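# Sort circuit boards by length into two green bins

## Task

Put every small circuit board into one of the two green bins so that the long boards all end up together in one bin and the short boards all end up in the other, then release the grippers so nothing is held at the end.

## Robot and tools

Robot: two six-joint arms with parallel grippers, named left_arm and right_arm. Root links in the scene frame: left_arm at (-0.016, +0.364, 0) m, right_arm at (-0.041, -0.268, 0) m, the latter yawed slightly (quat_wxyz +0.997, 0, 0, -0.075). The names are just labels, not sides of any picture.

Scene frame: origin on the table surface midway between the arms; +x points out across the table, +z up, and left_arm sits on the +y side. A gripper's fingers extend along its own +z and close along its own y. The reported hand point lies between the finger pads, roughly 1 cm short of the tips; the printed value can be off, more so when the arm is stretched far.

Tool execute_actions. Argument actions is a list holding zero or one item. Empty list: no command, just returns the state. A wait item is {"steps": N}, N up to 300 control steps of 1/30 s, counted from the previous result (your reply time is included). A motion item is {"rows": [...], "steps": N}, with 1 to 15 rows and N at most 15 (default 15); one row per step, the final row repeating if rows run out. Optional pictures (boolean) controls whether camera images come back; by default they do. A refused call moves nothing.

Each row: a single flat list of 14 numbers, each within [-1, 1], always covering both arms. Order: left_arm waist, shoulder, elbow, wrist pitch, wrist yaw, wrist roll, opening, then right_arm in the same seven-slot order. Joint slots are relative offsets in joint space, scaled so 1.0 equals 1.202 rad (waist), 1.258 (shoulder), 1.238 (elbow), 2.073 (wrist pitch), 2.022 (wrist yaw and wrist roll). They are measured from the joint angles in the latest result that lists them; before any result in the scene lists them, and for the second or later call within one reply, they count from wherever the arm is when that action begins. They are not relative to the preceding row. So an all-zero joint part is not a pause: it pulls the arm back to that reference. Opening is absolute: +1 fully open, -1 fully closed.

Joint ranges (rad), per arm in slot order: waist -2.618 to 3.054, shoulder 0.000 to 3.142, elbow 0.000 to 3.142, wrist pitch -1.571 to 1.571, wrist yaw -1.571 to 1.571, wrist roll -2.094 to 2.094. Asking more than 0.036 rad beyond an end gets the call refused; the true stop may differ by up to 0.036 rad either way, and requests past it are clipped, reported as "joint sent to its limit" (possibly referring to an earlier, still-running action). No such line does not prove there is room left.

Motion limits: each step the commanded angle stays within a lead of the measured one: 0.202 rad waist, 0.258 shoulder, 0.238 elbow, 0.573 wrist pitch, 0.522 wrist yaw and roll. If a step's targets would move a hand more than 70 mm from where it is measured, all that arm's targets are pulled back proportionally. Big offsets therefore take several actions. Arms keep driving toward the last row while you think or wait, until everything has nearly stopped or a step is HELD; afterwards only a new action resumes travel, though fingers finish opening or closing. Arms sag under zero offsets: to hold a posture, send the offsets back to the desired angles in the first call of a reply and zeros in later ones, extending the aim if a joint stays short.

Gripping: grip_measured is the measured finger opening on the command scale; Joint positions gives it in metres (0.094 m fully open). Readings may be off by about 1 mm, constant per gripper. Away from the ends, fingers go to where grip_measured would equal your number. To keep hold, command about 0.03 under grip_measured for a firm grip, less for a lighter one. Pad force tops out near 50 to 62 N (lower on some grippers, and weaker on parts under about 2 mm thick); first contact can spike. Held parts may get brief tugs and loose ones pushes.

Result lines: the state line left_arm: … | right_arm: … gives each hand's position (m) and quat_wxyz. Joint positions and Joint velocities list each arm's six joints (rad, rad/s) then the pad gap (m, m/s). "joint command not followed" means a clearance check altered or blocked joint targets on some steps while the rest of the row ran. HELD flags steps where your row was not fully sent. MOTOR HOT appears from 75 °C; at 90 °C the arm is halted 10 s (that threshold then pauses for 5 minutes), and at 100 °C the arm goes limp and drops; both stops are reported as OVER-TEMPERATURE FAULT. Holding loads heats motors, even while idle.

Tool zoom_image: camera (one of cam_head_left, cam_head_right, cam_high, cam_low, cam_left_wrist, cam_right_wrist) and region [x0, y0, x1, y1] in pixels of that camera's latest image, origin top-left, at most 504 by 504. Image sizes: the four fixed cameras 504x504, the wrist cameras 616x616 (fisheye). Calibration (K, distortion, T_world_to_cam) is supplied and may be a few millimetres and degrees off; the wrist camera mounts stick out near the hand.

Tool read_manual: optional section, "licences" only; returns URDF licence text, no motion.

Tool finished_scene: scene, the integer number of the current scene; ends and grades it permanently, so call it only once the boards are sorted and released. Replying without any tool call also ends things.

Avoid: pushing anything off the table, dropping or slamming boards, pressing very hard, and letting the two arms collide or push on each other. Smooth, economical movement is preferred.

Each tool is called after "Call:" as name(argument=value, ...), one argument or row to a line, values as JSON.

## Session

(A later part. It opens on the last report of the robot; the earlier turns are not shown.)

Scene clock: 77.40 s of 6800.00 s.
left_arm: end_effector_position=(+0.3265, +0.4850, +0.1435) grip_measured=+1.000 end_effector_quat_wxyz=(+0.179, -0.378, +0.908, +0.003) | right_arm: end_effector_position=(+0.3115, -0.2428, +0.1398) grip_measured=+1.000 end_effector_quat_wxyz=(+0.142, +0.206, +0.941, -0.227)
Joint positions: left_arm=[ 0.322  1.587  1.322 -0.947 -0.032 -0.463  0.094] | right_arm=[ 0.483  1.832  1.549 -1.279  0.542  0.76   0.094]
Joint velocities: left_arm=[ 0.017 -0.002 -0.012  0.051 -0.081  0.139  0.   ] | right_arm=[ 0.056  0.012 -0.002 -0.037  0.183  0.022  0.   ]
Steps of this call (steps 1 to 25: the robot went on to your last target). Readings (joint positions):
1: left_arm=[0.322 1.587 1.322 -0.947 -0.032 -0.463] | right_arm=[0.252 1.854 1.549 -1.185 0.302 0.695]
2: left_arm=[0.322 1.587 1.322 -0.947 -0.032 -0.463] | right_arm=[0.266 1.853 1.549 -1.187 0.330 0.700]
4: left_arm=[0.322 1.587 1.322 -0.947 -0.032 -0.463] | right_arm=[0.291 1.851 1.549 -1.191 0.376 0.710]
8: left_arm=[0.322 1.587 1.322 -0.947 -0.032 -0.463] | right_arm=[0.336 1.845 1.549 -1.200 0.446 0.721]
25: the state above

Right arm is snagging on something. Look.

Call:
execute_actions(
  actions=[],
)

Scene clock: 78.20 s of 6800.00 s.
left_arm: end_effector_position=(+0.3265, +0.4850, +0.1435) grip_measured=+1.000 end_effector_quat_wxyz=(+0.179, -0.378, +0.908, +0.003) | right_arm: end_effector_position=(+0.3055, -0.2390, +0.1446) grip_measured=+1.000 end_effector_quat_wxyz=(+0.147, +0.175, +0.937, -0.265)
Joint positions: left_arm=[ 0.322  1.587  1.322 -0.947 -0.032 -0.463  0.094] | right_arm=[ 0.532  1.84   1.549 -1.321  0.614  0.764  0.094]
Joint velocities: left_arm=[ 0.007 -0.007  0.007  0.007 -0.007 -0.037  0.   ] | right_arm=[ 0.315 -0.071  0.002 -0.535 -0.022 -0.081  0.   ]
Steps of this call (steps 1 to 24: the robot went on to your last target). Readings (joint positions):
1: left_arm=[0.322 1.587 1.322 -0.947 -0.032 -0.463] | right_arm=[0.486 1.833 1.549 -1.280 0.546 0.762]
2: left_arm=[0.322 1.587 1.322 -0.947 -0.032 -0.463] | right_arm=[0.487 1.833 1.549 -1.280 0.551 0.763]
4: left_arm=[0.322 1.587 1.322 -0.947 -0.032 -0.463] | right_arm=[0.491 1.835 1.549 -1.282 0.559 0.765]
8: left_arm=[0.322 1.587 1.322 -0.947 -0.032 -0.463] | right_arm=[0.499 1.837 1.549 -1.284 0.575 0.768]
24: the state above
camera_calibration (this result's frames):
cam_left_wrist: T_world_to_cam=[[0.775055, -0.604909, 0.182689, 0.0127299], [-0.630445, -0.759821, 0.158779, 0.580242], [0.0427642, -0.238237, -0.970265, 0.353159], [0, 0, 0, 1]] pos_world=[0.340842, 0.532716, 0.248202]
cam_right_wrist: T_world_to_cam=[[-0.40114, -0.824403, 0.399306, -0.125282], [-0.915557, 0.374643, -0.146279, 0.434924], [-0.0290042, -0.424266, -0.905073, 0.148975], [0, 0, 0, 1]] pos_world=[0.352263, -0.203019, 0.248479]

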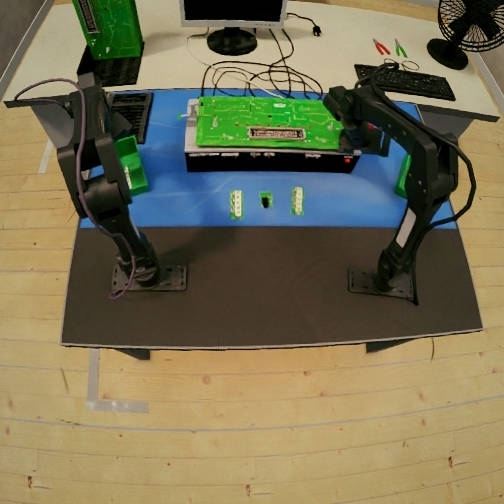

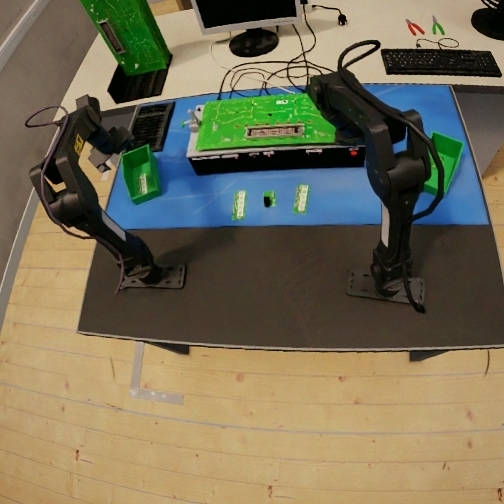

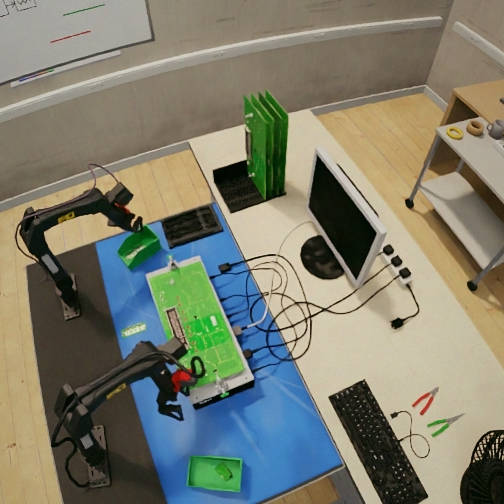

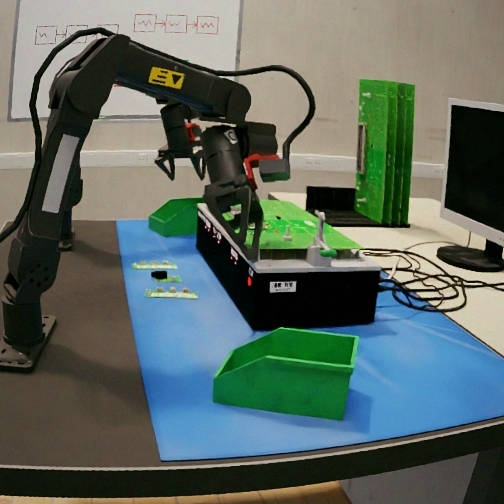

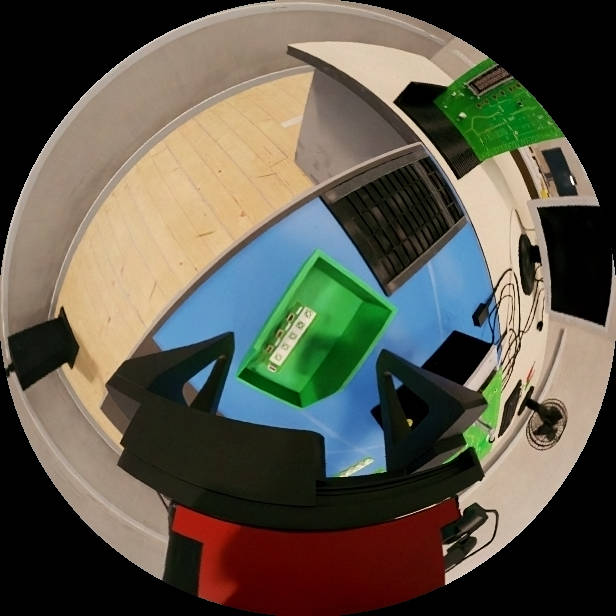

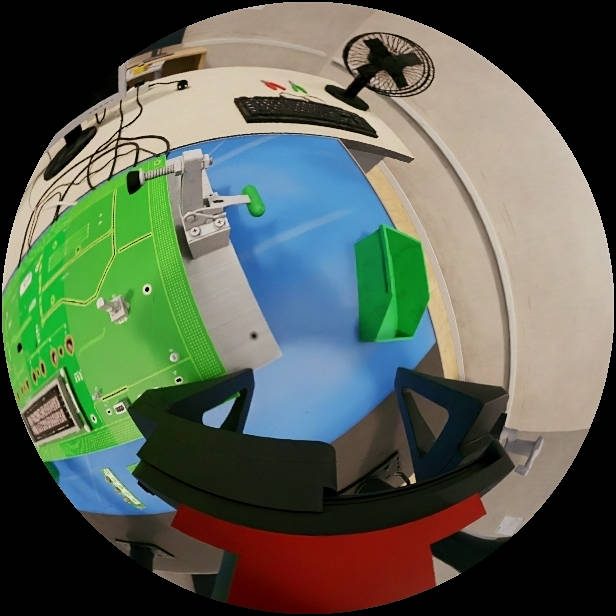

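Call:
execute_actions(
  actions=[
    {"rows":[[0,0,0,0,0,0,1,-0.2,-0.27,-0.2,-0.02,-0.3,0,1]],"steps":15},
  ],
  pictures=false,
)

Call:
execute_actions(
  actions=[
    {"rows":[[-0.918,0,0,0,0,-0.157,1,0.5,0,0,0,0,-0.045,1]],"steps":15},
  ],
  pictures=false,
)

Call:
execute_actions(
  actions=[
    {"steps":20},
  ],
  pictures=false,
)

Scene clock: 84.53 s of 6800.00 s.
left_arm: end_effector_position=(+0.3265, +0.4850, +0.1435) grip_measured=+1.000 end_effector_quat_wxyz=(+0.179, -0.378, +0.908, +0.003) | right_arm: end_effector_position=(+0.2150, -0.2416, +0.1499) grip_measured=+1.000 end_effector_quat_wxyz=(+0.021, +0.314, +0.949, -0.015)
Joint positions: left_arm=[ 0.322  1.587  1.322 -0.947 -0.032 -0.463  0.094] | right_arm=[ 0.283  1.495  1.319 -1.37   0.045  0.77   0.094]
Joint velocities: left_arm=[ 0.012 -0.012  0.012 -0.066  0.007 -0.037  0.   ] | right_arm=[-0.007 -0.022 -0.007  0.022 -0.256  0.007  0.   ]
Steps of this call (steps 1 to 60: the robot went on to your last target; steps 61 to 100: nothing new was sent; then 2.50 s passed at rest; steps 101 to 115: all 15 steps of this action). Readings (joint positions):
101: left_arm=[0.322 1.587 1.322 -0.947 -0.032 -0.463] | right_arm=[0.572 1.823 1.508 -1.347 0.697 0.771]
102: left_arm=[0.322 1.587 1.322 -0.947 -0.032 -0.463] | right_arm=[0.523 1.757 1.442 -1.309 0.602 0.772]
104: left_arm=[0.322 1.587 1.322 -0.947 -0.032 -0.463] | right_arm=[0.380 1.617 1.339 -1.330 0.401 0.770]
108: left_arm=[0.322 1.587 1.322 -0.947 -0.032 -0.463] | right_arm=[0.268 1.493 1.319 -1.370 0.187 0.770]
115: the state above

Scene clock: 85.03 s of 6800.00 s.
left_arm: end_effector_position=(+0.2669, +0.1284, +0.1455) grip_measured=+1.000 end_effector_quat_wxyz=(+0.149, -0.027, +0.982, -0.117) | right_arm: end_effector_position=(+0.1528, -0.0968, +0.1499) grip_measured=+1.000 end_effector_quat_wxyz=(+0.022, -0.027, +0.999, -0.002)
Joint positions: left_arm=[-0.708  1.587  1.322 -0.925 -0.027 -0.761  0.094] | right_arm=[ 0.893  1.495  1.319 -1.364  0.032  0.688  0.094]
Joint velocities: left_arm=[-1.829 -0.017  0.007  0.007  0.212 -0.139  0.   ] | right_arm=[-0.017 -0.002 -0.002 -0.081 -0.051 -0.007  0.   ]
Steps of this call (steps 1 to 15: all 15 steps of this action). Readings (joint positions):
1: left_arm=[0.299 1.587 1.322 -0.947 -0.045 -0.514] | right_arm=[0.307 1.495 1.319 -1.370 0.055 0.758]
2: left_arm=[0.251 1.587 1.322 -0.947 -0.054 -0.568] | right_arm=[0.361 1.495 1.319 -1.370 0.060 0.745]
4: left_arm=[0.113 1.587 1.322 -0.941 -0.051 -0.642] | right_arm=[0.504 1.495 1.319 -1.368 0.057 0.724]
8: left_arm=[-0.187 1.587 1.322 -0.930 -0.040 -0.719] | right_arm=[0.796 1.495 1.319 -1.364 0.047 0.700]
15: the state above

Scene clock: 85.70 s of 6800.00 s.
left_arm: end_effector_position=(+0.2453, +0.1065, +0.1449) grip_measured=+1.000 end_effector_quat_wxyz=(+0.139, +0.007, +0.982, -0.125) | right_arm: end_effector_position=(+0.1528, -0.0968, +0.1499) grip_measured=+1.000 end_effector_quat_wxyz=(+0.022, -0.028, +0.999, -0.002)
Joint positions: left_arm=[-0.788  1.587  1.322 -0.931 -0.019 -0.772  0.094] | right_arm=[ 0.893  1.495  1.319 -1.364  0.032  0.686  0.094]
Joint velocities: left_arm=[-0.002 -0.017  0.002  0.051  0.037  0.066  0.   ] | right_arm=[-0.007 -0.007 -0.002 -0.066  0.051 -0.007  0.   ]
Steps of this call (steps 1 to 20: the robot went on to your last target). Readings (joint positions):
1: left_arm=[-0.760 1.587 1.322 -0.925 -0.018 -0.762] | right_arm=[0.893 1.495 1.319 -1.364 0.032 0.687]
2: left_arm=[-0.792 1.587 1.322 -0.925 -0.011 -0.763] | right_arm=[0.893 1.495 1.319 -1.364 0.032 0.687]
4: left_arm=[-0.805 1.587 1.322 -0.926 -0.006 -0.765] | right_arm=[0.893 1.495 1.319 -1.364 0.032 0.686]
8: left_arm=[-0.789 1.587 1.322 -0.929 -0.015 -0.770] | right_arm=[0.893 1.495 1.319 -1.364 0.032 0.686]
20: the state above

Call:
execute_actions(
  actions=[
    {"rows":[[0,0.019,-0.429,0.232,0,0,0.4,-0.058,0.297,0.174,0.061,-0.015,0,0.4]],"steps":15},
  ],
  pictures=false,
)

Call:
execute_actions(
  actions=[
    {"steps":15},
  ],
)

Scene clock: 91.33 s of 6800.00 s.
left_arm: end_effector_position=(+0.2155, +0.1347, +0.0219) grip_measured=+0.398 end_effector_quat_wxyz=(+0.128, +0.011, +0.985, -0.113) | right_arm: end_effector_position=(+0.2229, -0.0555, +0.0858) grip_measured=+0.402 end_effector_quat_wxyz=(-0.020, +0.003, +1.000, -0.021)
Joint positions: left_arm=[-0.793  1.589  0.823 -0.463 -0.02  -0.768  0.066] | right_arm=[ 0.83   1.895  1.515 -1.249  0.008  0.686  0.066]
Joint velocities: left_arm=[ 0.002  0.032 -0.007 -0.037  0.007  0.022  0.   ] | right_arm=[-0.002 -0.051 -0.012  0.007  0.037 -0.022 -0.001]
Steps of this call (steps 1 to 15: the robot went on to your last target; steps 16 to 90: nothing new was sent; then 2.13 s passed at rest; steps 91 to 105: all 15 steps of this action). Readings (joint positions):
91: left_arm=[-0.788 1.580 1.279 -0.853 -0.019 -0.773] | right_arm=[0.887 1.522 1.347 -1.382 0.026 0.686]
92: left_arm=[-0.788 1.571 1.213 -0.747 -0.019 -0.773] | right_arm=[0.875 1.574 1.401 -1.386 0.021 0.686]
94: left_arm=[-0.788 1.578 1.069 -0.610 -0.019 -0.773] | right_arm=[0.851 1.700 1.488 -1.337 0.018 0.686]
98: left_arm=[-0.793 1.594 0.842 -0.510 -0.022 -0.768] | right_arm=[0.830 1.887 1.515 -1.254 0.014 0.686]
105: the state above

Scene clock: 91.83 s of 6800.00 s.
left_arm: end_effector_position=(+0.2155, +0.1347, +0.0219) grip_measured=+0.398 end_effector_quat_wxyz=(+0.128, +0.011, +0.985, -0.113) | right_arm: end_effector_position=(+0.2228, -0.0554, +0.0861) grip_measured=+0.402 end_effector_quat_wxyz=(-0.020, +0.003, +1.000, -0.021)
Joint positions: left_arm=[-0.793  1.589  0.823 -0.463 -0.02  -0.768  0.066] | right_arm=[ 0.83   1.894  1.515 -1.249  0.007  0.686  0.066]
Joint velocities: left_arm=[ 0.007  0.012  0.007  0.037 -0.022 -0.022  0.   ] | right_arm=[-0.007  0.007  0.007 -0.066  0.022 -0.081  0.   ]
Steps of this call (steps 1 to 15: the robot went on to your last target). Readings (joint positions):
1: left_arm=[-0.793 1.589 0.823 -0.463 -0.020 -0.768] | right_arm=[0.830 1.894 1.515 -1.249 0.008 0.686]
2: left_arm=[-0.793 1.589 0.823 -0.463 -0.020 -0.768] | right_arm=[0.830 1.894 1.515 -1.249 0.008 0.686]
4: left_arm=[-0.793 1.589 0.823 -0.463 -0.020 -0.768] | right_arm=[0.830 1.894 1.515 -1.249 0.007 0.686]
8: left_arm=[-0.793 1.589 0.823 -0.463 -0.020 -0.768] | right_arm=[0.830 1.894 1.515 -1.249 0.007 0.686]
15: the state above
All arms were judged still, so your last target was given up. Only a new action makes them travel on or press farther. Fingers that are still opening or closing keep moving.
camera_calibration (this result's frames):
cam_left_wrist: T_world_to_cam=[[0.091245, -0.961285, 0.26001, 0.102735], [-0.971146, -0.0281255, 0.23682, 0.236526], [-0.220339, -0.274117, -0.936115, 0.21717], [0, 0, 0, 1]] pos_world=[0.268178, 0.16494, 0.12057]
cam_right_wrist: T_world_to_cam=[[-0.0127895, -0.999866, -0.0102282, -0.0447208], [-0.95665, 0.00925902, 0.291092, 0.233148], [-0.290958, 0.0135078, -0.956641, 0.258623], [0, 0, 0, 1]] pos_world=[0.297718, -0.050367, 0.179084]

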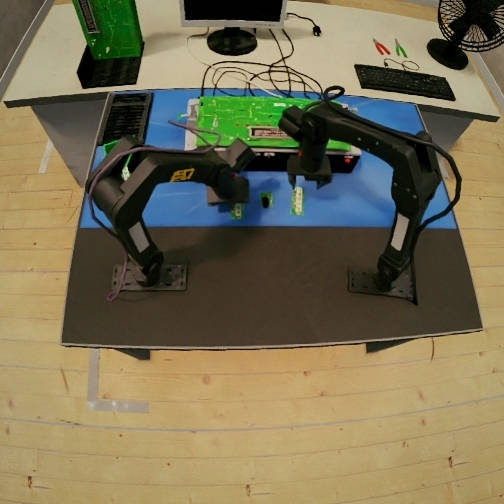

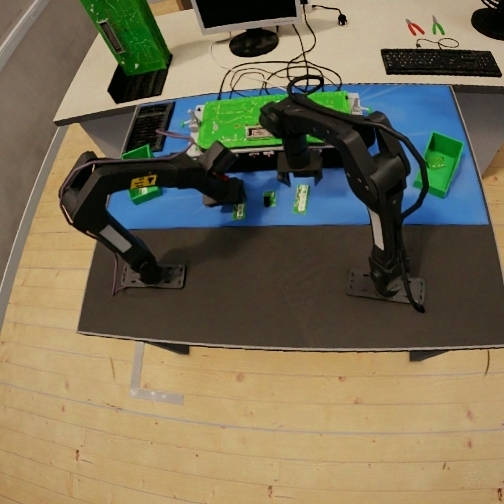

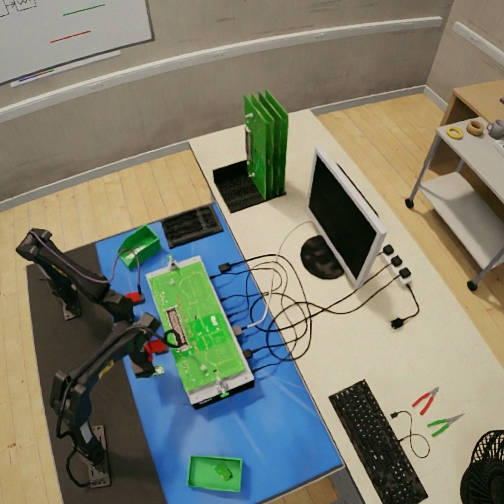

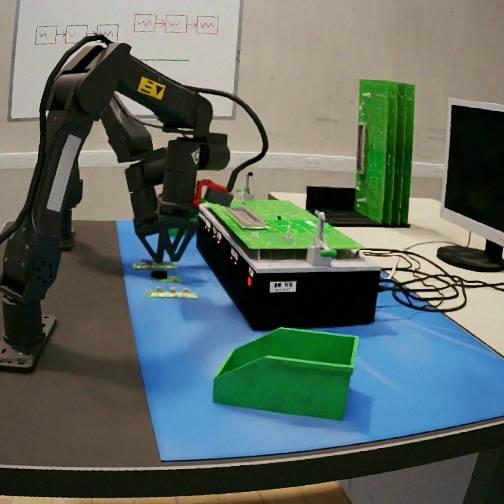

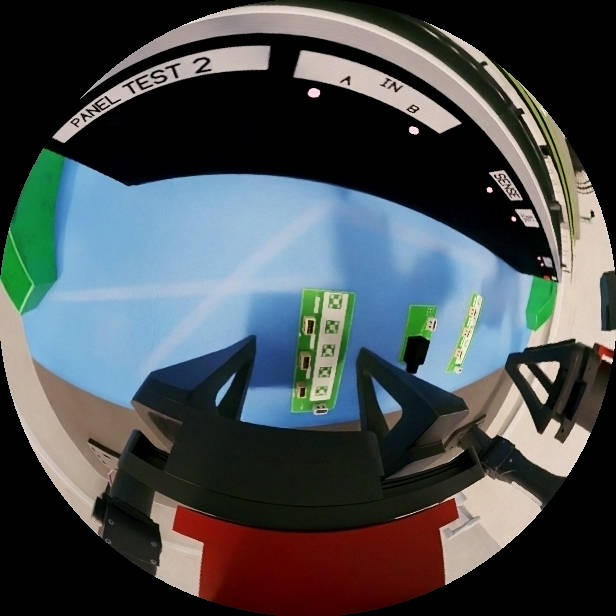

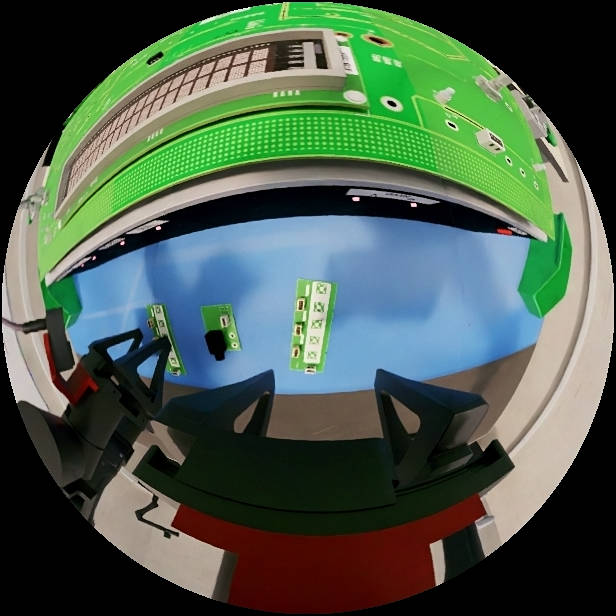

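Call:
execute_actions(
  actions=[
    {"rows":[[0,0,-0.045,0.015,0,0,0.4,0,0.064,-0.153,0.13,0,0,0.4],[0,0,-0.045,0.015,0,0,0.4,0,0.064,-0.153,0.13,0,0,0.4],[0,0,-0.045,0.015,0,0,0.4,0,0.064,-0.153,0.13,0,0,0.4],[0,0,-0.045,0.015,0,0,0.4,0,0.064,-0.153,0.13,0,0,0.4],[0,0,-0.045,0.015,0,0,0.4,0,0.064,-0.153,0.13,0,0,0.4],[0,0,-0.045,0.015,0,0,0.4,0,0.064,-0.153,0.13,0,0,0.4],[0,0,-0.045,0.015,0,0,-1,0,0.064,-0.153,0.13,0,0,0.4]],"steps":15},
  ],
  pictures=false,
)

Scene clock: 95.40 s of 6800.00 s.
left_arm: end_effector_position=(+0.2150, +0.1410, +0.0175) grip_measured=-0.946 end_effector_quat_wxyz=(+0.137, +0.009, +0.985, -0.107) | right_arm: end_effector_position=(+0.2221, -0.0554, +0.0171) grip_measured=+0.401 end_effector_quat_wxyz=(-0.027, +0.004, +0.999, -0.023)
Joint positions: left_arm=[-0.792  1.578  0.789 -0.435 -0.041 -0.768  0.003] | right_arm=[ 0.829  1.974  1.341 -1.008  0.002  0.685  0.066]
Joint velocities: left_arm=[-0.007  0.007  0.002  0.007  0.037 -0.007  0.   ] | right_arm=[ 0.007 -0.017 -0.002  0.095 -0.007 -0.066 -0.   ]
Steps of this call (steps 1 to 90: nothing new was sent; then 0.07 s passed at rest; steps 91 to 105: all 15 steps of this action). Readings (joint positions):
91: left_arm=[-0.793 1.588 0.820 -0.460 -0.020 -0.768] | right_arm=[0.830 1.895 1.490 -1.212 0.007 0.686]
92: left_arm=[-0.793 1.583 0.816 -0.455 -0.020 -0.768] | right_arm=[0.830 1.896 1.451 -1.160 0.007 0.686]
94: left_arm=[-0.793 1.579 0.809 -0.447 -0.020 -0.768] | right_arm=[0.830 1.934 1.380 -1.096 0.007 0.686]
98: left_arm=[-0.792 1.578 0.802 -0.444 -0.033 -0.768] | right_arm=[0.829 1.973 1.341 -1.050 0.002 0.685]
105: the state above

Call:
execute_actions(
  actions=[
    {"rows":[[0,0.007,0.43,-0.247,0,0,-1,0,0.02,-0.02,0.02,0,0,0.4],[0,0.007,0.43,-0.247,0,0,-1,0,0.02,-0.02,0.02,0,0,0.4],[0,0.007,0.43,-0.247,0,0,-1,0,0.02,-0.02,0.02,0,0,0.4],[0,0.007,0.43,-0.247,0,0,-1,0,0.02,-0.02,0.02,0,0,0.4],[0,0.007,0.43,-0.247,0,0,-1,0,0.02,-0.02,0.02,0,0,0.4],[0,0.007,0.43,-0.247,0,0,-1,0,0.02,-0.02,0.02,0,0,-1],[0,0.007,0.43,-0.247,0,0,-1,0,0.02,-0.02,0.02,0,0,-1],[0,0.007,0.43,-0.247,0,0,-1,0,0.02,-0.02,0.02,0,0,-1],[0,0.007,0.43,-0.247,0,0,-1,0,0.02,-0.02,0.02,0,0,-1],[0,0.007,0.43,-0.247,0,0,-1,0,0.02,-0.02,0.02,0,0,-1],[0,0.007,0.43,-0.247,0,0,-1,0,0.02,-0.02,0.02,0,0,-1],[0.927,0.007,0.43,-0.247,0,0.15,-1,0,0.02,-0.02,0.02,0,0,-1]],"steps":15},
  ],
  pictures=false,
)

Call:
execute_actions(
  actions=[
    {"steps":25},
  ],
)

Scene clock: 101.67 s of 6800.00 s.
left_arm: end_effector_position=(+0.2987, +0.1557, +0.1531) grip_measured=-0.946 end_effector_quat_wxyz=(+0.178, -0.006, +0.977, -0.115) | right_arm: end_effector_position=(+0.2237, -0.0540, +0.0160) grip_measured=-0.884 end_effector_quat_wxyz=(-0.025, +0.003, +0.999, -0.021)
Joint positions: left_arm=[-0.591  1.582  1.329 -0.891 -0.011 -0.603  0.003] | right_arm=[ 0.829  1.977  1.341 -0.999  0.001  0.684  0.005]
Joint velocities: left_arm=[ 1.99   0.066  0.002 -0.125 -0.125  0.813  0.   ] | right_arm=[ 0.002 -0.007  0.002 -0.007  0.022  0.051 -0.   ]
Steps of this call (steps 1 to 15: the robot went on to your last target; steps 16 to 90: nothing new was sent; then 2.77 s passed at rest; steps 91 to 105: all 15 steps of this action). Readings (joint positions):
91: left_arm=[-0.792 1.584 0.830 -0.517 -0.029 -0.768] | right_arm=[0.829 1.975 1.341 -0.999 0.002 0.685]
92: left_arm=[-0.792 1.595 0.895 -0.628 -0.029 -0.768] | right_arm=[0.829 1.976 1.341 -0.999 0.002 0.685]
94: left_arm=[-0.792 1.602 1.039 -0.760 -0.029 -0.768] | right_arm=[0.829 1.977 1.341 -0.999 0.002 0.685]
98: left_arm=[-0.792 1.593 1.297 -0.832 -0.030 -0.768] | right_arm=[0.829 1.977 1.341 -0.999 0.002 0.685]
105: the state above

Scene clock: 102.50 s of 6800.00 s.
left_arm: end_effector_position=(+0.3298, +0.4912, +0.1482) grip_measured=-0.946 end_effector_quat_wxyz=(+0.191, -0.387, +0.902, +0.008) | right_arm: end_effector_position=(+0.2237, -0.0540, +0.0160) grip_measured=-0.884 end_effector_quat_wxyz=(-0.025, +0.003, +0.999, -0.021)
Joint positions: left_arm=[ 0.329  1.585  1.329 -0.932 -0.045 -0.476  0.003] | right_arm=[ 0.829  1.977  1.341 -0.999  0.001  0.684  0.005]
Joint velocities: left_arm=[-0.002 -0.037 -0.007 -0.081 -0.037  0.007  0.001] | right_arm=[ 0.012 -0.002 -0.007 -0.022 -0.037  0.007  0.002]
Steps of this call (steps 1 to 25: the robot went on to your last target). Readings (joint positions):
1: left_arm=[-0.518 1.583 1.329 -0.895 -0.013 -0.578] | right_arm=[0.829 1.977 1.341 -0.999 0.001 0.684]
2: left_arm=[-0.445 1.585 1.329 -0.897 -0.016 -0.557] | right_arm=[0.829 1.977 1.341 -0.999 0.001 0.684]
4: left_arm=[-0.296 1.585 1.329 -0.901 -0.021 -0.528] | right_arm=[0.829 1.977 1.341 -0.999 0.001 0.684]
8: left_arm=[0.005 1.585 1.329 -0.904 -0.028 -0.496] | right_arm=[0.829 1.977 1.341 -0.999 0.001 0.684]
25: the state above
camera_calibration (this result's frames):
cam_left_wrist: T_world_to_cam=[[0.785012, -0.58955, 0.190228, 0.00116363], [-0.615657, -0.776539, 0.133994, 0.593224], [0.0687228, -0.222302, -0.972553, 0.342991], [0, 0, 0, 1]] pos_world=[0.340738, 0.537595, 0.253867]
cam_right_wrist: T_world_to_cam=[[-0.0136132, -0.999857, -0.0100528, -0.0439043], [-0.953902, 0.00997177, 0.299951, 0.253669], [-0.299808, 0.0136727, -0.953902, 0.193684], [0, 0, 0, 1]] pos_world=[0.299446, -0.0490757, 0.108226]

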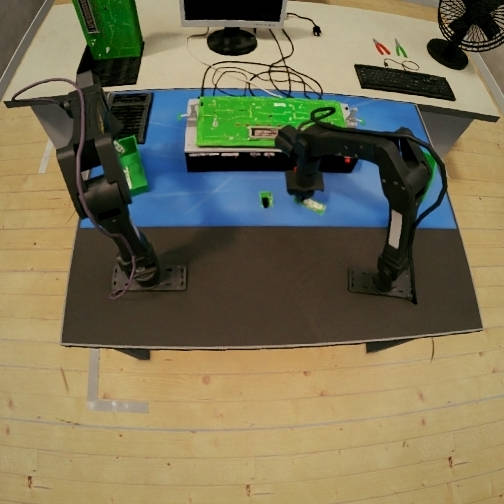

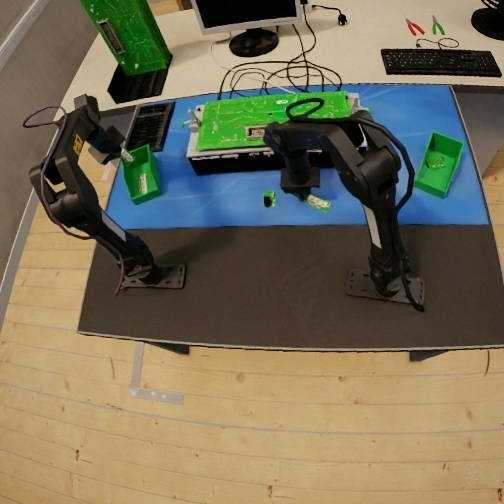

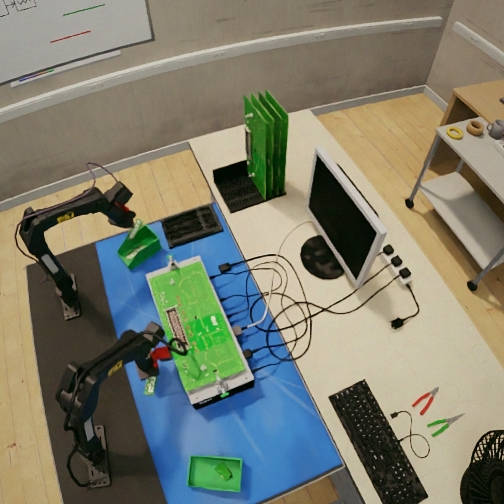

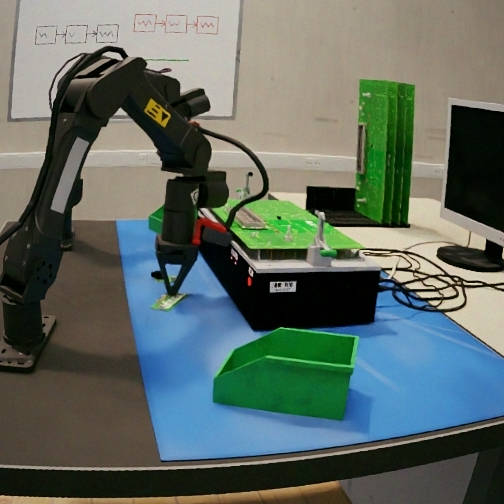

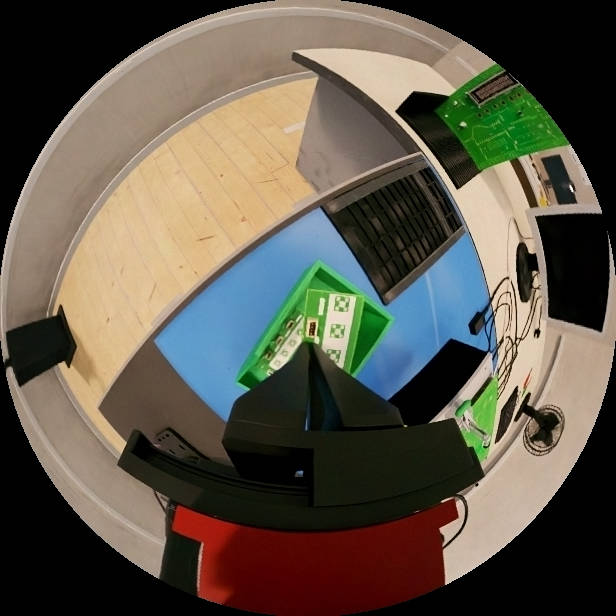

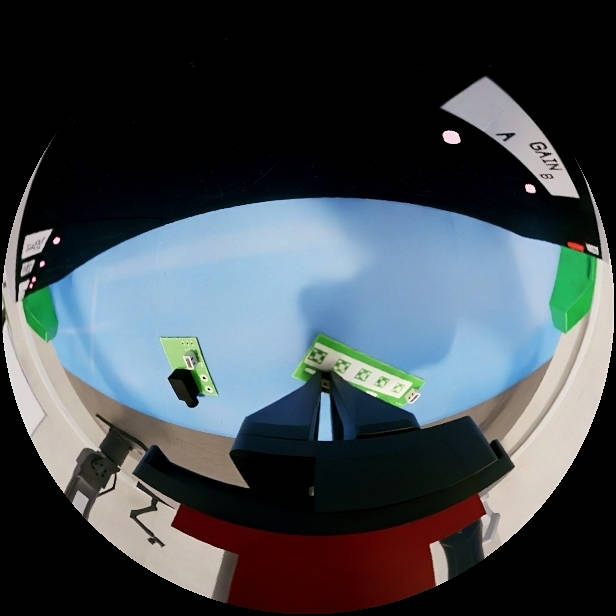

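Call:
execute_actions(
  actions=[
    {"rows":[[0,0,0,0,0,0,1,0,-0.066,0.14,-0.12,0,0,-1]],"steps":15},
  ],
)

Scene clock: 110.33 s of 6800.00 s.
left_arm: end_effector_position=(+0.3295, +0.4910, +0.1481) grip_measured=+1.000 end_effector_quat_wxyz=(+0.190, -0.387, +0.902, +0.007) | right_arm: end_effector_position=(+0.2219, -0.0546, +0.0773) grip_measured=-0.884 end_effector_quat_wxyz=(-0.025, +0.004, +1.000, -0.019)
Joint positions: left_arm=[ 0.329  1.585  1.329 -0.934 -0.044 -0.475  0.094] | right_arm=[ 0.829  1.903  1.492 -1.222 -0.003  0.685  0.005]
Joint velocities: left_arm=[-0.002 -0.007 -0.002 -0.007 -0.022  0.022  0.   ] | right_arm=[-0.007  0.002 -0.017 -0.007  0.007  0.037 -0.001]
Steps of this call (steps 1 to 30: the robot went on to your last target; steps 31 to 90: nothing new was sent; then 4.33 s passed at rest; steps 91 to 105: all 15 steps of this action). Readings (joint positions):
91: left_arm=[0.329 1.585 1.329 -0.934 -0.044 -0.475] | right_arm=[0.829 1.975 1.363 -1.036 0.001 0.684]
92: left_arm=[0.329 1.585 1.329 -0.934 -0.044 -0.475] | right_arm=[0.829 1.974 1.395 -1.085 0.000 0.685]
94: left_arm=[0.329 1.585 1.329 -0.934 -0.044 -0.475] | right_arm=[0.829 1.950 1.449 -1.144 -0.003 0.685]
98: left_arm=[0.329 1.585 1.329 -0.934 -0.044 -0.475] | right_arm=[0.829 1.906 1.491 -1.190 -0.003 0.685]
105: the state above
camera_calibration (this result's frames):
cam_left_wrist: T_world_to_cam=[[0.784682, -0.590157, 0.189708, 0.00175868], [-0.616246, -0.775806, 0.13552, 0.592488], [0.0671984, -0.223247, -0.972443, 0.343765], [0, 0, 0, 1]] pos_world=[0.340638, 0.537439, 0.253664]
cam_right_wrist: T_world_to_cam=[[-0.0146217, -0.999789, -0.0144071, -0.0432944], [-0.95372, 0.00961713, 0.300542, 0.233478], [-0.30034, 0.0181348, -0.95366, 0.252047], [0, 0, 0, 1]] pos_world=[0.29774, -0.0501015, 0.169573]

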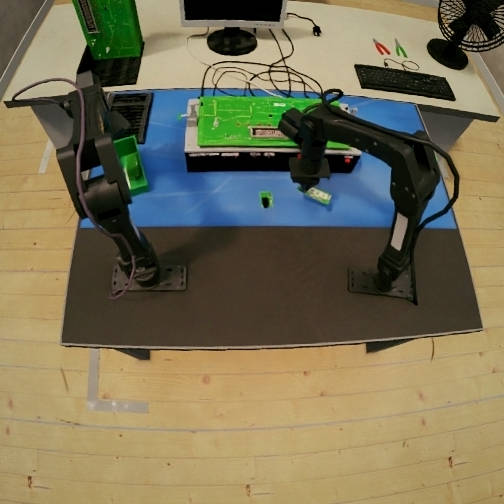

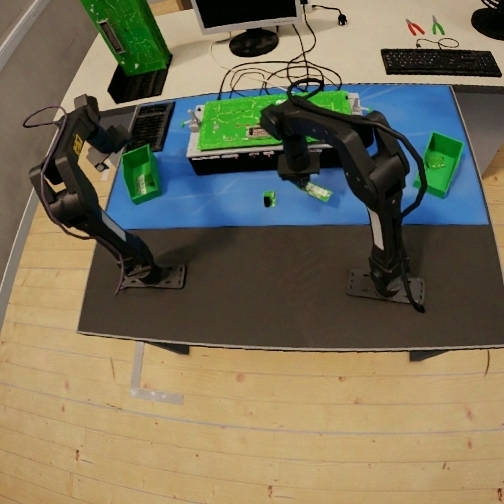

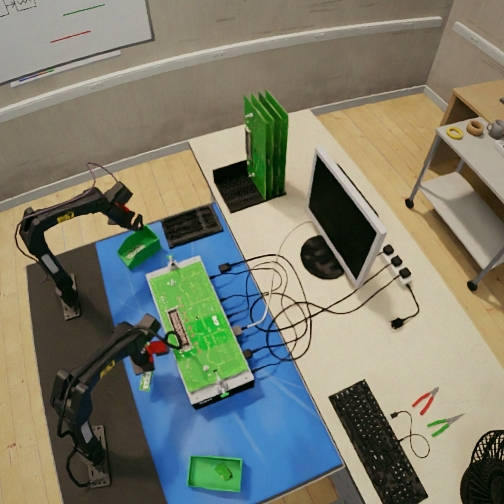

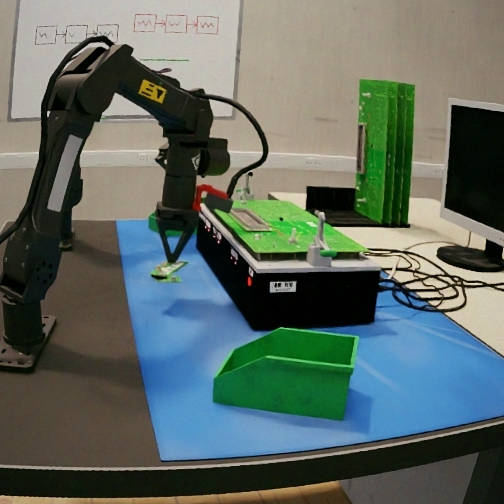

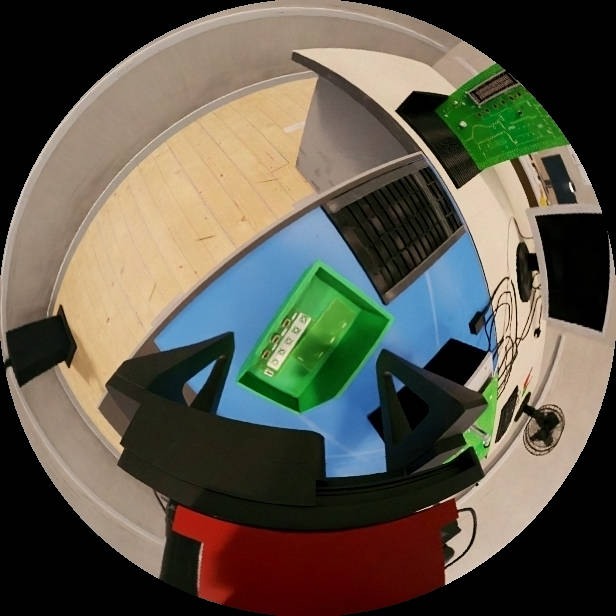

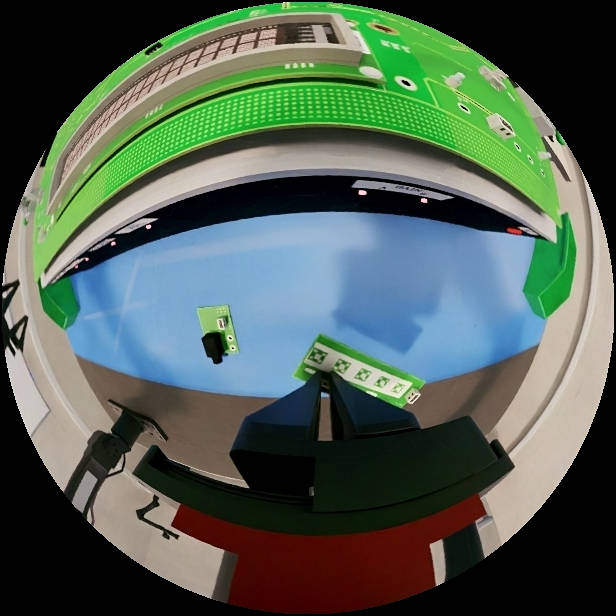

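Call:
execute_actions(
  actions=[
    {"rows":[[0,0,0,0,0,0,1,0.307,0,0,0,0,0,-1],[0,0,0,0,0,0,1,0.307,0,0,0,0,0,-1],[0,0,0,0,0,0,1,0.307,0,0,0,0,0,-1],[0,0,0,0,0,0,1,0.307,0,0,0,0,0,-1],[0,0,0,0,0,0,1,0.307,0,0,0,0,0,-1],[0,0,0,0,0,0,1,0.307,0,0,0,0,0,-1],[0,0,0,0,0,0,1,0.307,0,0,0,0,0,-1],[0,0,0,0,0,0,1,0.307,0.475,0.588,-0.033,0,0,-1]],"steps":15},
  ],
  pictures=false,
)

Call:
execute_actions(
  actions=[
    {"steps":25},
  ],
  pictures=false,
)

Scene clock: 117.50 s of 6800.00 s.
left_arm: end_effector_position=(+0.3295, +0.4910, +0.1481) grip_measured=+1.000 end_effector_quat_wxyz=(+0.190, -0.387, +0.902, +0.007) | right_arm: end_effector_position=(+0.1772, +0.1305, +0.0205) grip_measured=-0.885 end_effector_quat_wxyz=(-0.033, -0.186, +0.982, -0.023)
Joint positions: left_arm=[ 0.329  1.585  1.329 -0.934 -0.044 -0.475  0.094] | right_arm=[ 1.21   2.447  2.13  -1.332 -0.02   0.684  0.005]
Joint velocities: left_arm=[-0.002  0.002  0.022 -0.022 -0.007 -0.051  0.   ] | right_arm=[-0.139  0.442  1.365  0.154  0.051 -0.066 -0.001]
Steps of this call (steps 1 to 15: the robot went on to your last target; steps 16 to 90: nothing new was sent; then 3.67 s passed at rest; steps 91 to 105: all 15 steps of this action). Readings (joint positions):
91: left_arm=[0.329 1.585 1.329 -0.934 -0.044 -0.475] | right_arm=[0.847 1.903 1.492 -1.229 0.007 0.686]
92: left_arm=[0.329 1.585 1.329 -0.934 -0.044 -0.475] | right_arm=[0.884 1.903 1.492 -1.229 0.014 0.686]
94: left_arm=[0.329 1.585 1.329 -0.934 -0.044 -0.475] | right_arm=[1.002 1.903 1.492 -1.225 0.015 0.686]
98: left_arm=[0.329 1.585 1.329 -0.934 -0.044 -0.475] | right_arm=[1.221 1.939 1.537 -1.261 -0.010 0.686]
105: the state above

Scene clock: 118.33 s of 6800.00 s.
left_arm: end_effector_position=(+0.3295, +0.4910, +0.1481) grip_measured=+1.000 end_effector_quat_wxyz=(+0.190, -0.387, +0.902, +0.007) | right_arm: end_effector_position=(+0.1936, +0.1487, +0.0186) grip_measured=-0.885 end_effector_quat_wxyz=(-0.008, -0.182, +0.983, +0.001)
Joint positions: left_arm=[ 0.329  1.585  1.329 -0.934 -0.044 -0.475  0.094] | right_arm=[ 1.202  2.487  2.198 -1.292 -0.014  0.684  0.005]
Joint velocities: left_arm=[ 0.007  0.012  0.002 -0.051  0.022 -0.037  0.   ] | right_arm=[ 0.017 -0.017 -0.012 -0.007 -0.081 -0.037  0.   ]
Steps of this call (steps 1 to 25: the robot went on to your last target). Readings (joint positions):
1: left_arm=[0.329 1.585 1.329 -0.934 -0.044 -0.475] | right_arm=[1.206 2.459 2.166 -1.316 -0.019 0.684]
2: left_arm=[0.329 1.585 1.329 -0.934 -0.044 -0.475] | right_arm=[1.203 2.467 2.185 -1.301 -0.017 0.684]
4: left_arm=[0.329 1.585 1.329 -0.934 -0.044 -0.475] | right_arm=[1.202 2.475 2.195 -1.291 -0.015 0.684]
8: left_arm=[0.329 1.585 1.329 -0.934 -0.044 -0.475] | right_arm=[1.202 2.487 2.198 -1.292 -0.014 0.684]
25: the state above

Call:
execute_actions(
  actions=[
    {"rows":[[0,0,0,0,0,0,1,0,0,0,0,0,0,1],[0,0,0,0,0,0,1,0,0,0,0,0,0,1],[0,0,0,0,0,0,1,0,0,0,0,0,0,1],[0,0,0,0,0,0,1,0,0,0,0,0,0,1],[0,0,0,0,0,0,1,0,0,0,0,0,0,1],[0,0,0,0,0,0,1,0,0,0,0,0,0,1],[0,0,0,0,0,0,1,0,-0.269,-0.1,-0.014,0,0,1],[0,0,0,0,0,0,1,0,-0.269,-0.1,-0.014,0,0,1],[0,0,0,0,0,0,1,0,-0.269,-0.1,-0.014,0,0,1],[0,0,0,0,0,0,1,0,-0.269,-0.1,-0.014,0,0,1],[0,0,0,0,0,0,1,0,-0.269,-0.1,-0.014,0,0,1],[0,0,0,0,0,0,1,-0.156,-0.269,-0.242,-0.014,0,0.09,0.4]],"steps":15},
  ],
  pictures=false,
)

Call:
execute_actions(
  actions=[
    {"steps":20},
  ],
)

Scene clock: 125.20 s of 6800.00 s.
left_arm: end_effector_position=(+0.3295, +0.4910, +0.1481) grip_measured=+1.000 end_effector_quat_wxyz=(+0.190, -0.387, +0.902, +0.007) | right_arm: end_effector_position=(+0.2081, +0.0950, +0.1079) grip_measured=+0.412 end_effector_quat_wxyz=(+0.021, -0.092, +0.994, +0.046)
Joint positions: left_arm=[ 0.329  1.585  1.329 -0.934 -0.044 -0.475  0.094] | right_arm=[ 1.107  2.152  1.974 -1.295 -0.028  0.772  0.066]
Joint velocities: left_arm=[ 0.002  0.007 -0.002 -0.066 -0.095 -0.051  0.   ] | right_arm=[-1.184 -0.623 -0.579 -0.139  0.022  0.667 -0.02 ]
Steps of this call (steps 1 to 15: the robot went on to your last target; steps 16 to 90: nothing new was sent; then 3.37 s passed at rest; steps 91 to 105: all 15 steps of this action). Readings (joint positions):
91: left_arm=[0.329 1.585 1.329 -0.934 -0.044 -0.475] | right_arm=[1.202 2.487 2.198 -1.292 -0.014 0.684]
92: left_arm=[0.329 1.585 1.329 -0.934 -0.044 -0.475] | right_arm=[1.202 2.487 2.198 -1.292 -0.014 0.684]
94: left_arm=[0.329 1.585 1.329 -0.934 -0.044 -0.475] | right_arm=[1.202 2.487 2.198 -1.292 -0.014 0.684]
98: left_arm=[0.329 1.585 1.329 -0.934 -0.044 -0.475] | right_arm=[1.202 2.430 2.133 -1.282 -0.014 0.684]
105: the state above

Scene clock: 125.87 s of 6800.00 s.
left_arm: end_effector_position=(+0.3295, +0.4910, +0.1481) grip_measured=+1.000 end_effector_quat_wxyz=(+0.190, -0.387, +0.902, +0.007) | right_arm: end_effector_position=(+0.2322, +0.0533, +0.0906) grip_measured=+0.402 end_effector_quat_wxyz=(+0.003, -0.000, +1.000, +0.012)
Joint positions: left_arm=[ 0.329  1.585  1.329 -0.934 -0.044 -0.475  0.094] | right_arm=[ 1.01   2.151  1.909 -1.307 -0.012  0.859  0.066]
Joint velocities: left_arm=[-0.002 -0.007 -0.002  0.022 -0.022 -0.007  0.   ] | right_arm=[ 0.002  0.012  0.002 -0.007 -0.007  0.051 -0.001]
Steps of this call (steps 1 to 20: the robot went on to your last target). Readings (joint positions):
1: left_arm=[0.329 1.585 1.329 -0.934 -0.044 -0.475] | right_arm=[1.067 2.137 1.958 -1.299 -0.027 0.790]
2: left_arm=[0.329 1.585 1.329 -0.934 -0.044 -0.475] | right_arm=[1.032 2.134 1.948 -1.301 -0.022 0.805]
4: left_arm=[0.329 1.585 1.329 -0.934 -0.044 -0.475] | right_arm=[0.986 2.138 1.928 -1.302 -0.013 0.826]
8: left_arm=[0.329 1.585 1.329 -0.934 -0.044 -0.475] | right_arm=[0.988 2.150 1.910 -1.307 -0.009 0.847]
20: the state above
camera_calibration (this result's frames):
cam_left_wrist: T_world_to_cam=[[0.784682, -0.590157, 0.189708, 0.00175868], [-0.616246, -0.775806, 0.13552, 0.592488], [0.0671984, -0.223247, -0.972443, 0.343765], [0, 0, 0, 1]] pos_world=[0.340638, 0.537439, 0.253664]
cam_right_wrist: T_world_to_cam=[[-0.0051831, -0.997059, -0.0764638, 0.0682071], [-0.968787, -0.0139446, 0.247501, 0.24784], [-0.24784, 0.07536, -0.965866, 0.251656], [0, 0, 0, 1]] pos_world=[0.302828, 0.0524977, 0.186941]

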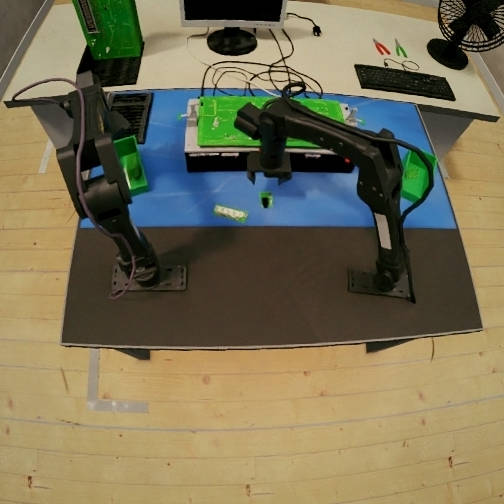

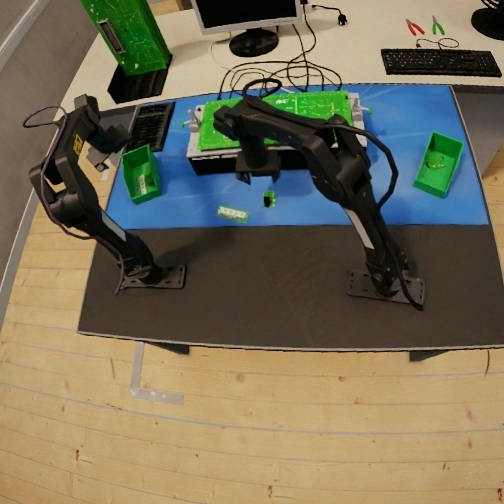

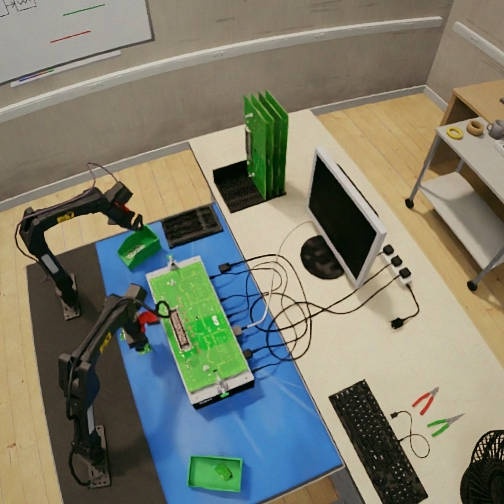

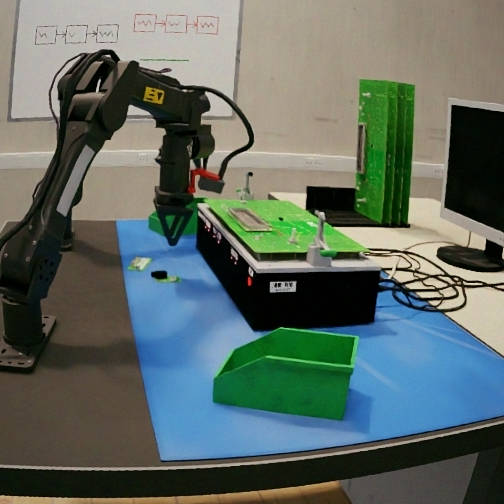

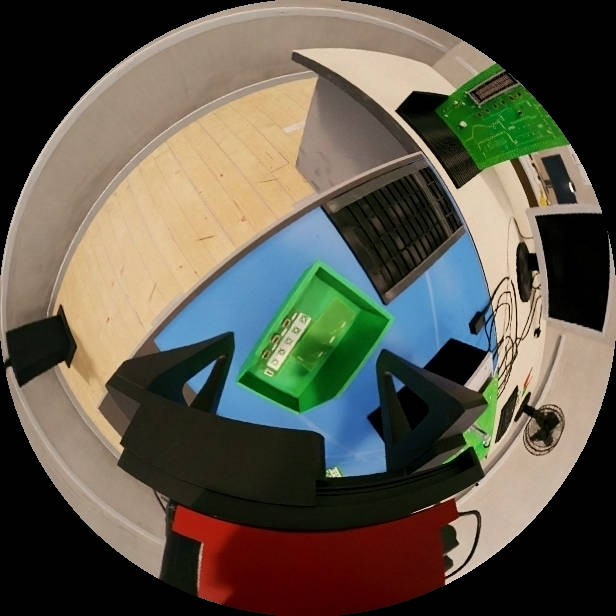

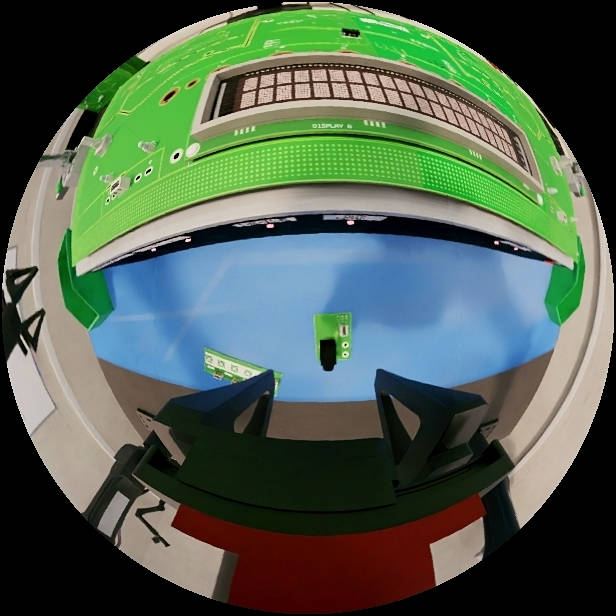

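Descend and grip.

Call:
execute_actions(
  actions=[
    {"rows":[[0,0,0,0,0,0,1,0,0.07,-0.16,0.135,0,0,0.4],[0,0,0,0,0,0,1,0,0.07,-0.16,0.135,0,0,0.4],[0,0,0,0,0,0,1,0,0.07,-0.16,0.135,0,0,0.4],[0,0,0,0,0,0,1,0,0.07,-0.16,0.135,0,0,0.4],[0,0,0,0,0,0,1,0,0.07,-0.16,0.135,0,0,0.4],[0,0,0,0,0,0,1,0,0.07,-0.16,0.135,0,0,0.4],[0,0,0,0,0,0,1,0,0.07,-0.16,0.135,0,0,0.4],[0,0,0,0,0,0,1,0,0.07,-0.16,0.135,0,0,0.4],[0,0,0,0,0,0,1,0,0.07,-0.16,0.135,0,0,0.4],[0,0,0,0,0,0,1,0,0.07,-0.16,0.135,0,0,-1]],"steps":15},
  ],
  pictures=false,
)

Scene clock: 130.30 s of 6800.00 s.
left_arm: end_effector_position=(+0.3295, +0.4910, +0.1481) grip_measured=+1.000 end_effector_quat_wxyz=(+0.190, -0.387, +0.902, +0.007) | right_arm: end_effector_position=(+0.2347, +0.0533, +0.0232) grip_measured=-0.957 end_effector_quat_wxyz=(+0.009, -0.000, +1.000, -0.007)
Joint positions: left_arm=[ 0.329  1.585  1.329 -0.934 -0.044 -0.475  0.094] | right_arm=[ 1.02   2.214  1.741 -1.097  0.023  0.869  0.002]
Joint velocities: left_arm=[-0.012  0.007  0.002 -0.022 -0.007  0.007  0.   ] | right_arm=[ 0.012  0.002  0.002  0.022 -0.037 -0.037 -0.041]
Steps of this call (steps 1 to 15: the robot went on to your last target; steps 16 to 90: nothing new was sent; then 0.93 s passed at rest; steps 91 to 105: all 15 steps of this action). Readings (joint positions):
91: left_arm=[0.329 1.585 1.329 -0.934 -0.044 -0.475] | right_arm=[1.010 2.152 1.884 -1.274 -0.012 0.860]
92: left_arm=[0.329 1.585 1.329 -0.934 -0.044 -0.475] | right_arm=[1.010 2.151 1.849 -1.228 -0.012 0.860]
94: left_arm=[0.329 1.585 1.329 -0.934 -0.044 -0.475] | right_arm=[1.010 2.182 1.779 -1.156 -0.012 0.860]
98: left_arm=[0.329 1.585 1.329 -0.934 -0.044 -0.475] | right_arm=[1.020 2.214 1.743 -1.100 0.024 0.866]
105: the state above


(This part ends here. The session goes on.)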